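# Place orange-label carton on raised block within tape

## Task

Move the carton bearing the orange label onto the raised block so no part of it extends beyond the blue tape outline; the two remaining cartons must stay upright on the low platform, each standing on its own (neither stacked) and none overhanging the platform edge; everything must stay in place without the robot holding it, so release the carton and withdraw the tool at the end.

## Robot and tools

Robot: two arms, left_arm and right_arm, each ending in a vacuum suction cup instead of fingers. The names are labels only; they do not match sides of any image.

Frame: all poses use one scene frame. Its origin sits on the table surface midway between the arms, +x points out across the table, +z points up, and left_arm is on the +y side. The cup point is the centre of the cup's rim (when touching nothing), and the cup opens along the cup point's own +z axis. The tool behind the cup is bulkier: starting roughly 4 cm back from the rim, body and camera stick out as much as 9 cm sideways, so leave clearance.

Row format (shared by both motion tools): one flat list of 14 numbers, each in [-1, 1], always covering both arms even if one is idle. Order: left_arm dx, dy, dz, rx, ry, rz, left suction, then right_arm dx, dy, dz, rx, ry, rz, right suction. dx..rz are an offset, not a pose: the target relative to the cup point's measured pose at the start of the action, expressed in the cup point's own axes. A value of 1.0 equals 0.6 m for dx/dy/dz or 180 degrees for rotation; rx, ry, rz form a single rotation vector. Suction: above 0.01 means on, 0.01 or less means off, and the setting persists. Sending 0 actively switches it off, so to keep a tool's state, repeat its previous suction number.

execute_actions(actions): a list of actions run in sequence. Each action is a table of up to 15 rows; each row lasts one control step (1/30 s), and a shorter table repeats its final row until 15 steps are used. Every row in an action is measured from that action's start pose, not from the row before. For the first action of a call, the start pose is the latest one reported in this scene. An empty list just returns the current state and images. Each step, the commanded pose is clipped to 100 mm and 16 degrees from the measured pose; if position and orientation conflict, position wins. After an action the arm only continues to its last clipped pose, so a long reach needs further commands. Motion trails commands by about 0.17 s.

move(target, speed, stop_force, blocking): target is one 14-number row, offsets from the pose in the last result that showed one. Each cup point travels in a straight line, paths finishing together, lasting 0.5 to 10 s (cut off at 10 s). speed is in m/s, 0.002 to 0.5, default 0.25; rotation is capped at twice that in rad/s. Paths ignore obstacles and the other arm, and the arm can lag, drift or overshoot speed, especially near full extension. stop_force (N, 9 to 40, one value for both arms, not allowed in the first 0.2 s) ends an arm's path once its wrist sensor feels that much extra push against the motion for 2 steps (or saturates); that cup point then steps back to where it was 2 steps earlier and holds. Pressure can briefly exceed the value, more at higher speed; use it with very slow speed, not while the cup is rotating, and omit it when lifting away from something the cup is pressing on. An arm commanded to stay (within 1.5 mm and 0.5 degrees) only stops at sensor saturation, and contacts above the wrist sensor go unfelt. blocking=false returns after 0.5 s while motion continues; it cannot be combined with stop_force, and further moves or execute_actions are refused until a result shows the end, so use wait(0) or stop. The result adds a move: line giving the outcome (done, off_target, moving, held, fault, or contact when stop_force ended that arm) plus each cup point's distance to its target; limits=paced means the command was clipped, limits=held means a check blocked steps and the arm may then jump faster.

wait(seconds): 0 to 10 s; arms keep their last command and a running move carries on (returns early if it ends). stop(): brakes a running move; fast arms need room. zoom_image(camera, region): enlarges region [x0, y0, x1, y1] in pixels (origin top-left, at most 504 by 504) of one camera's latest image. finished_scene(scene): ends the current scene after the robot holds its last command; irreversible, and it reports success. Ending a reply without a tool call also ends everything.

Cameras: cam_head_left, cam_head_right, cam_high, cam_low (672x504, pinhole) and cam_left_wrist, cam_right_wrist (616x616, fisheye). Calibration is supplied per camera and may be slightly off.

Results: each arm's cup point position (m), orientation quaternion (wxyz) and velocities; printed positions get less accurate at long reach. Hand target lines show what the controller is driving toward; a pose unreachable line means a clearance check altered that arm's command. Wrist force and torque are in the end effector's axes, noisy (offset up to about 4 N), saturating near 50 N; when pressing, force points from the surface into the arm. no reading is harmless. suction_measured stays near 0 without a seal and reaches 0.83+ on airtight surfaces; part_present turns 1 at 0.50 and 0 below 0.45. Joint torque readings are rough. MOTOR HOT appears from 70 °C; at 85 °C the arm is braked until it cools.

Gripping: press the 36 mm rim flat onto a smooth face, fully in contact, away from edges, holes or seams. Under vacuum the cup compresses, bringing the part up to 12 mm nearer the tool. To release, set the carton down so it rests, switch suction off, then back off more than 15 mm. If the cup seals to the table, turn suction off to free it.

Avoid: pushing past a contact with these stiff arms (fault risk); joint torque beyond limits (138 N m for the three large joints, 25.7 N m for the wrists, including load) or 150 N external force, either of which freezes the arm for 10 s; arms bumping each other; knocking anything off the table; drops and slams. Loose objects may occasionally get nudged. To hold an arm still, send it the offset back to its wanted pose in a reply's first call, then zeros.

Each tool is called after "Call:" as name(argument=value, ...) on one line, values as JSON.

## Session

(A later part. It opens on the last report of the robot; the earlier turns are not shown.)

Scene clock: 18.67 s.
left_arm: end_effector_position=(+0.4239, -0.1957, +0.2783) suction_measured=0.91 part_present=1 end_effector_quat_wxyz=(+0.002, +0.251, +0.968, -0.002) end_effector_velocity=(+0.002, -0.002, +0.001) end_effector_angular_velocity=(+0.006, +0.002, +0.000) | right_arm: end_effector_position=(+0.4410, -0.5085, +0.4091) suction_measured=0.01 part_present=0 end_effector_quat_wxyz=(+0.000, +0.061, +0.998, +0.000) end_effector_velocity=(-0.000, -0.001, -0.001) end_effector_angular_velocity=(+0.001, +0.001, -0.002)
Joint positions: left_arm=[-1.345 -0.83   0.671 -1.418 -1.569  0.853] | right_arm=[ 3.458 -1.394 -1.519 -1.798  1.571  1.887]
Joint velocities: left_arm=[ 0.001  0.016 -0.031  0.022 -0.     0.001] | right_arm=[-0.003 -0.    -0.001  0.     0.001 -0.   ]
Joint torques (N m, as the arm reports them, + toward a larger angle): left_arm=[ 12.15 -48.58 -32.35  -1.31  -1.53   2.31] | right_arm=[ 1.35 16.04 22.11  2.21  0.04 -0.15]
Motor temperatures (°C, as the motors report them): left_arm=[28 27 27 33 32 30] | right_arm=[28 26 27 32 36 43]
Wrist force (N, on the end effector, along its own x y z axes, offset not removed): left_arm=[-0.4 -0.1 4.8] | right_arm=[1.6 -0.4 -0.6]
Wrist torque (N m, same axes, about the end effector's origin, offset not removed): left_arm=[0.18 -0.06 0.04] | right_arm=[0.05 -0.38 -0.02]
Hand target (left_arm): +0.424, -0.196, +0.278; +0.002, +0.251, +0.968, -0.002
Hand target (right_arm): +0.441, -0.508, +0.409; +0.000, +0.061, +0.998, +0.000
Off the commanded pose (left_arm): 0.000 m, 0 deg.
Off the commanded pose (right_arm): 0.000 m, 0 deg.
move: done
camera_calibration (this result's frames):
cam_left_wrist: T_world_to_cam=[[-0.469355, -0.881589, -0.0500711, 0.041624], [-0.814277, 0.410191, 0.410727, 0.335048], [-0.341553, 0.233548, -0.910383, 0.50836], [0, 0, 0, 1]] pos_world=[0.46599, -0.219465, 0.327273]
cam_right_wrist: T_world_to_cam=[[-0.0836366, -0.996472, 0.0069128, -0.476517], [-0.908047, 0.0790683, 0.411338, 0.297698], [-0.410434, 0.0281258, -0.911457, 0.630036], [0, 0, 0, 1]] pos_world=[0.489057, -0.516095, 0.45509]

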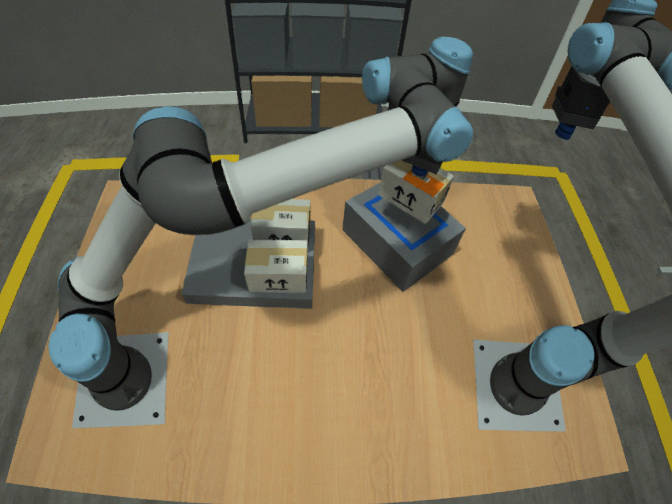

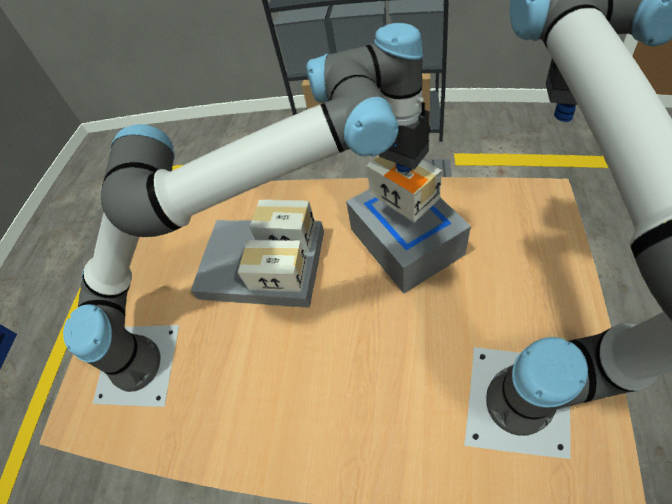

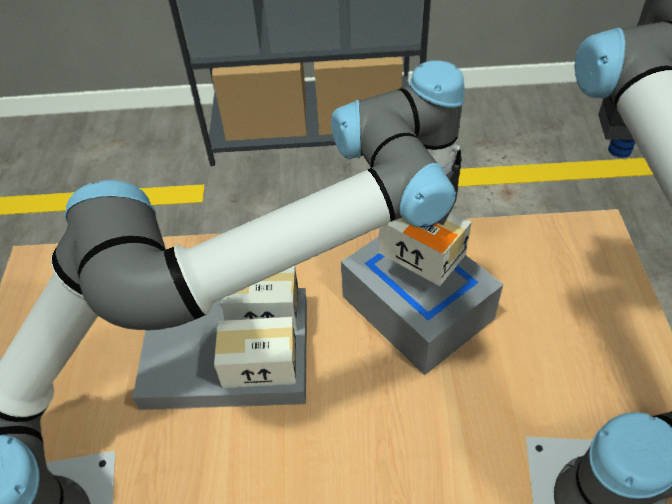

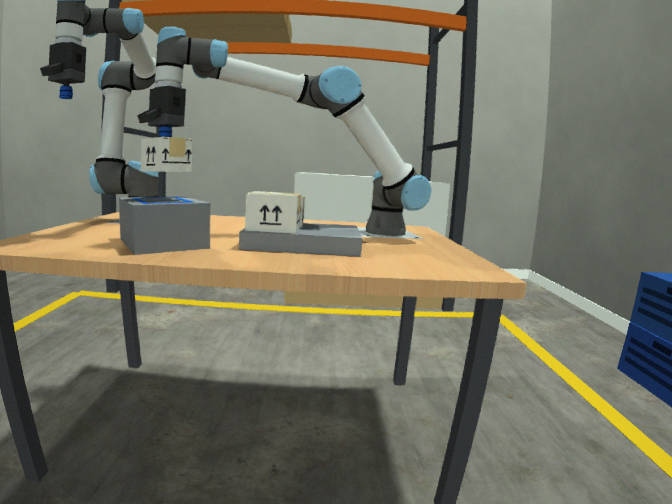

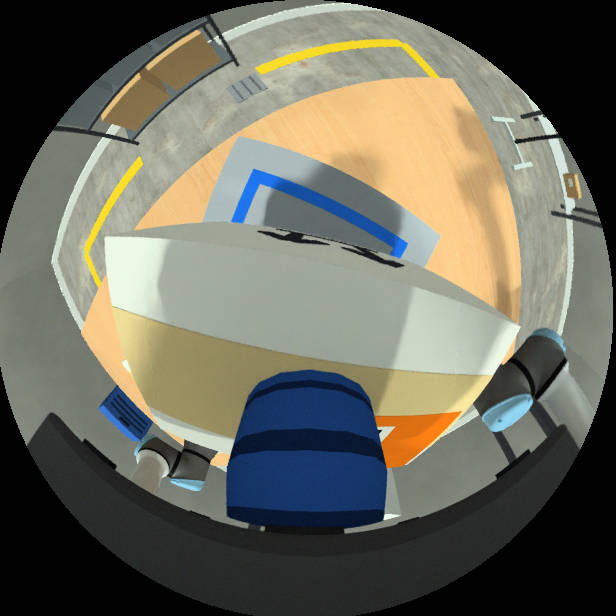

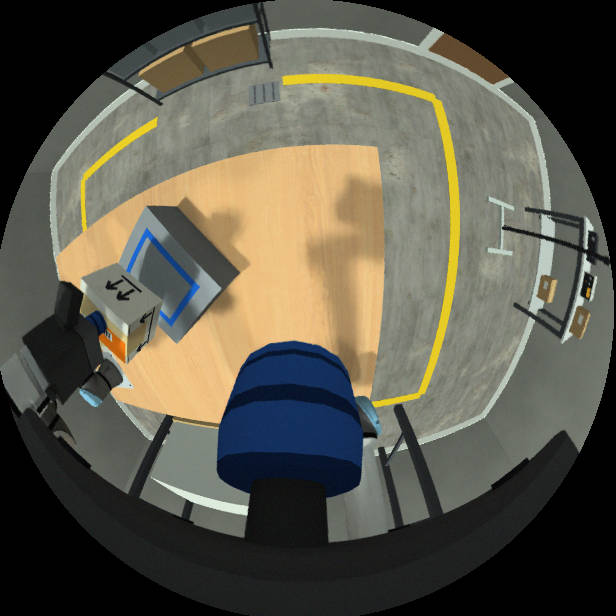

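More turn; lower to a safe height (z≈0.2).

Call:
move(target=[0,0,0.125,0,0,0.07,1,0,0,0,0,0,0,0], speed=0.04)

Call:
move(target=[0,0,-0.2,0,0,0,0,0,0,0,0,0,0,0], speed=0.1)

Call:
finished_scene(scene=2)

Scene clock: 21.80 s.
left_arm: end_effector_position=(+0.4242, -0.1962, +0.2035) suction_measured=0.91 part_present=1 end_effector_quat_wxyz=(+0.003, +0.356, +0.935, -0.002) end_effector_velocity=(-0.000, -0.000, -0.002) end_effector_angular_velocity=(-0.000, -0.001, -0.006) | right_arm: end_effector_position=(+0.4410, -0.5085, +0.4091) suction_measured=0.01 part_present=0 end_effector_quat_wxyz=(+0.000, +0.061, +0.998, +0.000) end_effector_velocity=(+0.000, +0.000, -0.000) end_effector_angular_velocity=(+0.000, +0.000, +0.000)
Joint positions: left_arm=[-1.345 -0.843  0.884 -1.619 -1.569  1.073] | right_arm=[ 3.458 -1.394 -1.519 -1.798  1.571  1.887]
Joint velocities: left_arm=[-0.001  0.     0.005 -0.006  0.     0.005] | right_arm=[-0.    -0.001  0.     0.     0.    -0.   ]
Joint torques (N m, as the arm reports them, + toward a larger angle): left_arm=[ 12.94 -48.19 -18.67  -5.05   1.1    2.63] | right_arm=[ 1.32 15.73 21.68  2.24 -0.02 -0.23]
Motor temperatures (°C, as the motors report them): left_arm=[28 27 27 33 32 30] | right_arm=[28 26 27 32 36 43]
Wrist force (N, on the end effector, along its own x y z axes, offset not removed): left_arm=[-0.8 0.0 6.0] | right_arm=[0.3 -0.3 0.6]
Wrist torque (N m, same axes, about the end effector's origin, offset not removed): left_arm=[0.30 -0.10 0.10] | right_arm=[0.03 -0.14 0.06]
Hand target (left_arm): +0.424, -0.196, +0.203; +0.003, +0.356, +0.934, -0.002
Hand target (right_arm): +0.441, -0.508, +0.409; +0.000, +0.061, +0.998, +0.000
Off the commanded pose (left_arm): 0.000 m, 0 deg.
Off the commanded pose (right_arm): 0.000 m, 0 deg.
move: done
camera_calibration (this result's frames):
cam_left_wrist: T_world_to_cam=[[-0.649872, -0.758302, -0.0514253, 0.138579], [-0.706023, 0.577245, 0.410269, 0.353132], [-0.281423, 0.30293, -0.910513, 0.428598], [0, 0, 0, 1]] pos_world=[0.459995, -0.228594, 0.252492]
cam_right_wrist: T_world_to_cam=[[-0.0836366, -0.996472, 0.00691288, -0.476517], [-0.908047, 0.0790684, 0.411338, 0.297698], [-0.410434, 0.0281257, -0.911457, 0.630036], [0, 0, 0, 1]] pos_world=[0.489057, -0.516095, 0.45509]

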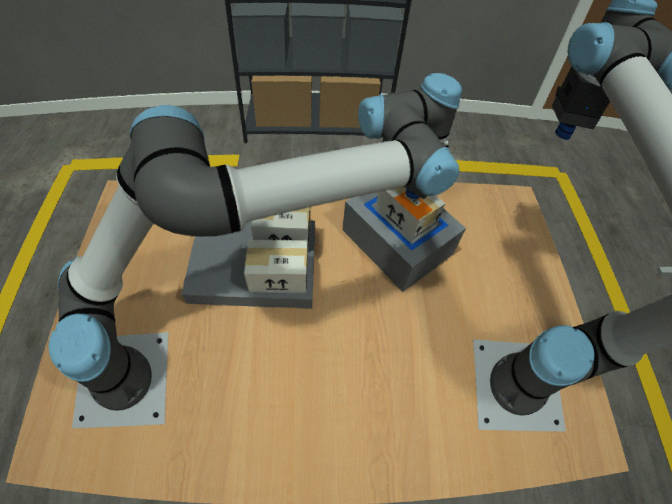

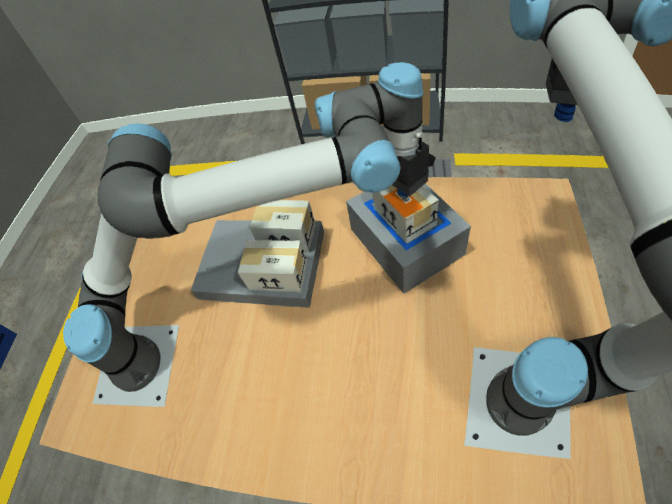

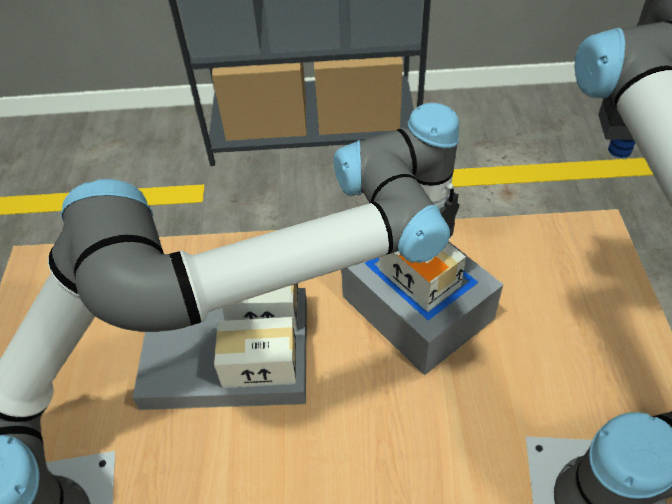

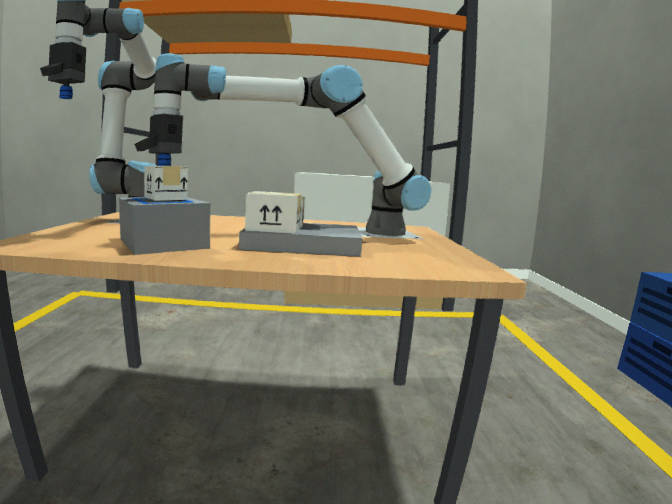

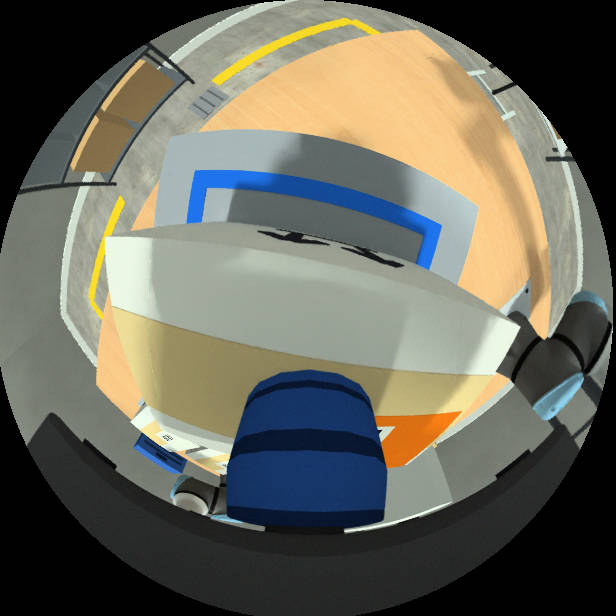

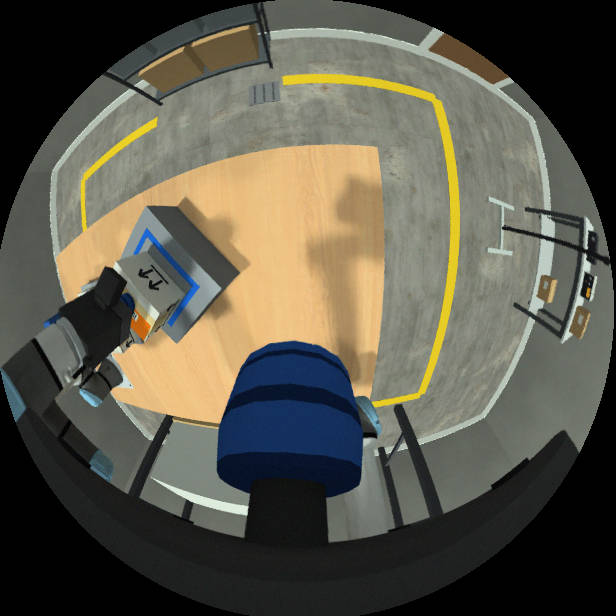

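Scene clock: 23.50 s.
left_arm: end_effector_position=(+0.4236, -0.1954, +0.3232) suction_measured=0.00 part_present=0 end_effector_quat_wxyz=(+0.003, +0.356, +0.935, -0.002) end_effector_velocity=(-0.001, -0.001, +0.002) end_effector_angular_velocity=(+0.003, +0.002, -0.001) | right_arm: end_effector_position=(+0.4410, -0.5085, +0.4091) suction_measured=0.01 part_present=0 end_effector_quat_wxyz=(+0.000, +0.061, +0.998, +0.000) end_effector_velocity=(+0.000, +0.001, +0.001) end_effector_angular_velocity=(+0.000, -0.002, +0.001)
Joint positions: left_arm=[-1.345 -0.787  0.476 -1.267 -1.569  1.072] | right_arm=[ 3.458 -1.394 -1.519 -1.798  1.571  1.887]
Joint velocities: left_arm=[-0.001  0.009 -0.024  0.017 -0.001 -0.   ] | right_arm=[ 0.002  0.001  0.001 -0.    -0.     0.   ]
Joint torques (N m, as the arm reports them, + toward a larger angle): left_arm=[  6.56 -43.22 -26.77  -0.98  -1.67  -0.09] | right_arm=[ 1.2  16.36 21.71  2.21 -0.01 -0.08]
Motor temperatures (°C, as the motors report them): left_arm=[28 27 27 33 32 30] | right_arm=[28 26 27 32 36 43]
Wrist force (N, on the end effector, along its own x y z axes, offset not removed): left_arm=[-1.3 0.3 -1.1] | right_arm=[1.2 -1.0 -0.8]
Wrist torque (N m, same axes, about the end effector's origin, offset not removed): left_arm=[0.33 0.10 0.08] | right_arm=[-0.02 -0.33 0.03]
Hand target (left_arm): +0.424, -0.195, +0.323; +0.003, +0.356, +0.935, -0.002
Hand target (right_arm): +0.441, -0.508, +0.409; +0.000, +0.061, +0.998, +0.000
Off the commanded pose (left_arm): 0.000 m, 0 deg.
Off the commanded pose (right_arm): 0.000 m, 0 deg.
move: done
camera_calibration (this result's frames):
cam_left_wrist: T_world_to_cam=[[-0.649865, -0.758316, -0.0513086, 0.144977], [-0.706094, 0.577372, 0.409966, 0.303316], [-0.28126, 0.302651, -0.910656, 0.537178], [0, 0, 0, 1]] pos_world=[0.459471, -0.227766, 0.372274]
cam_right_wrist: T_world_to_cam=[[-0.0836368, -0.996472, 0.00691299, -0.476517], [-0.908047, 0.0790686, 0.411338, 0.297698], [-0.410434, 0.0281257, -0.911457, 0.630036], [0, 0, 0, 1]] pos_world=[0.489057, -0.516095, 0.45509]

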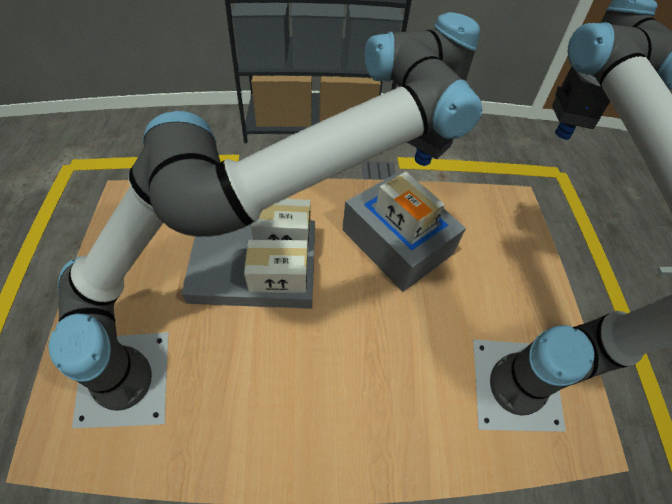

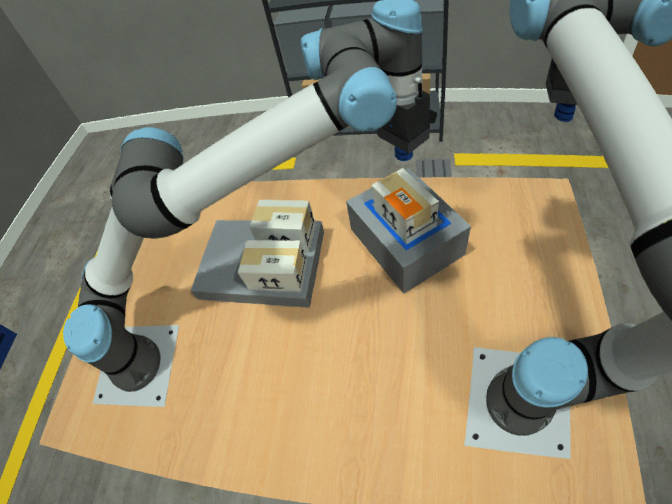

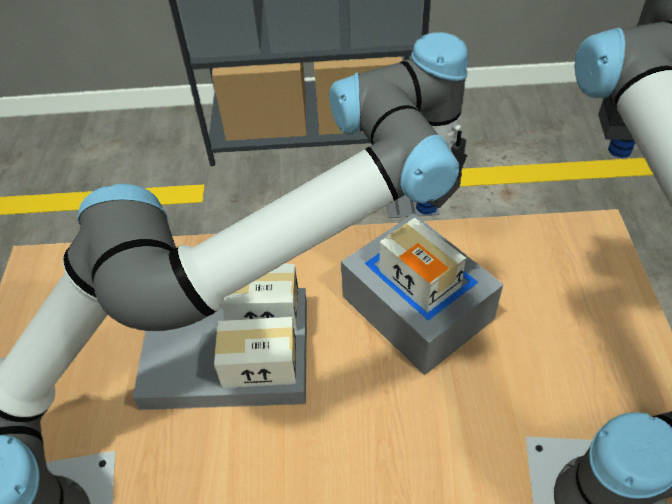

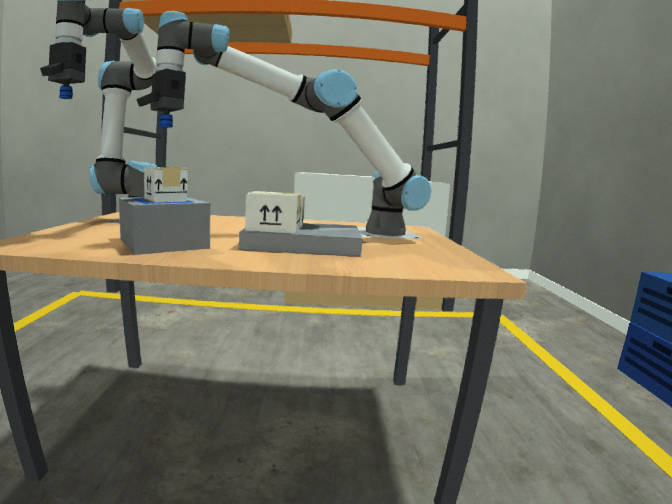

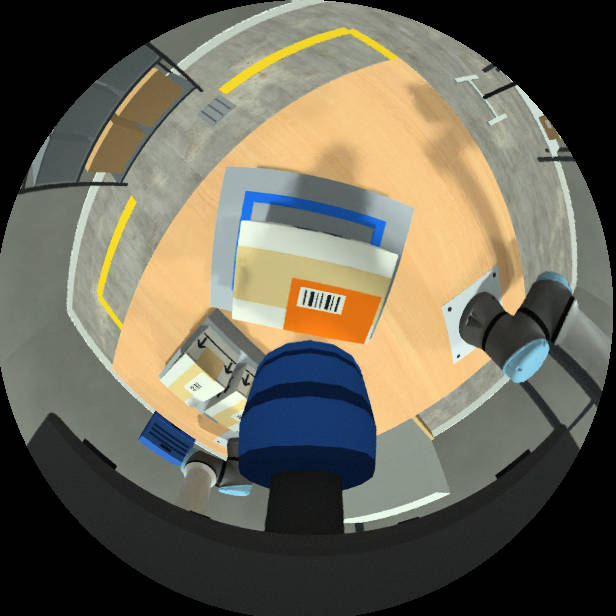

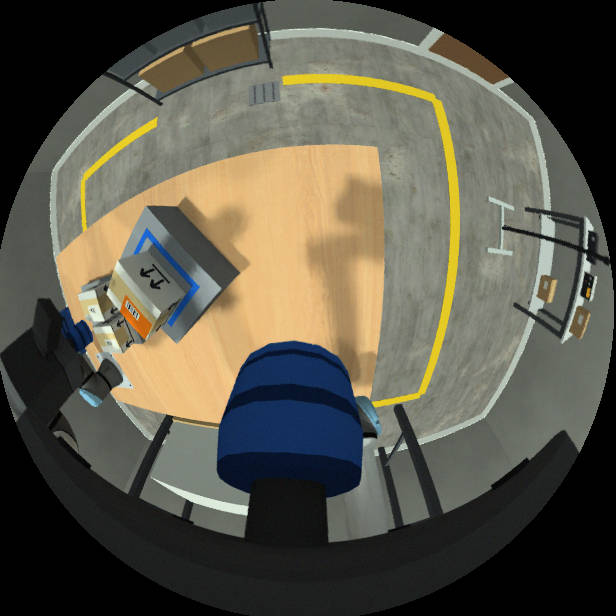

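The scene is finished: the task was done.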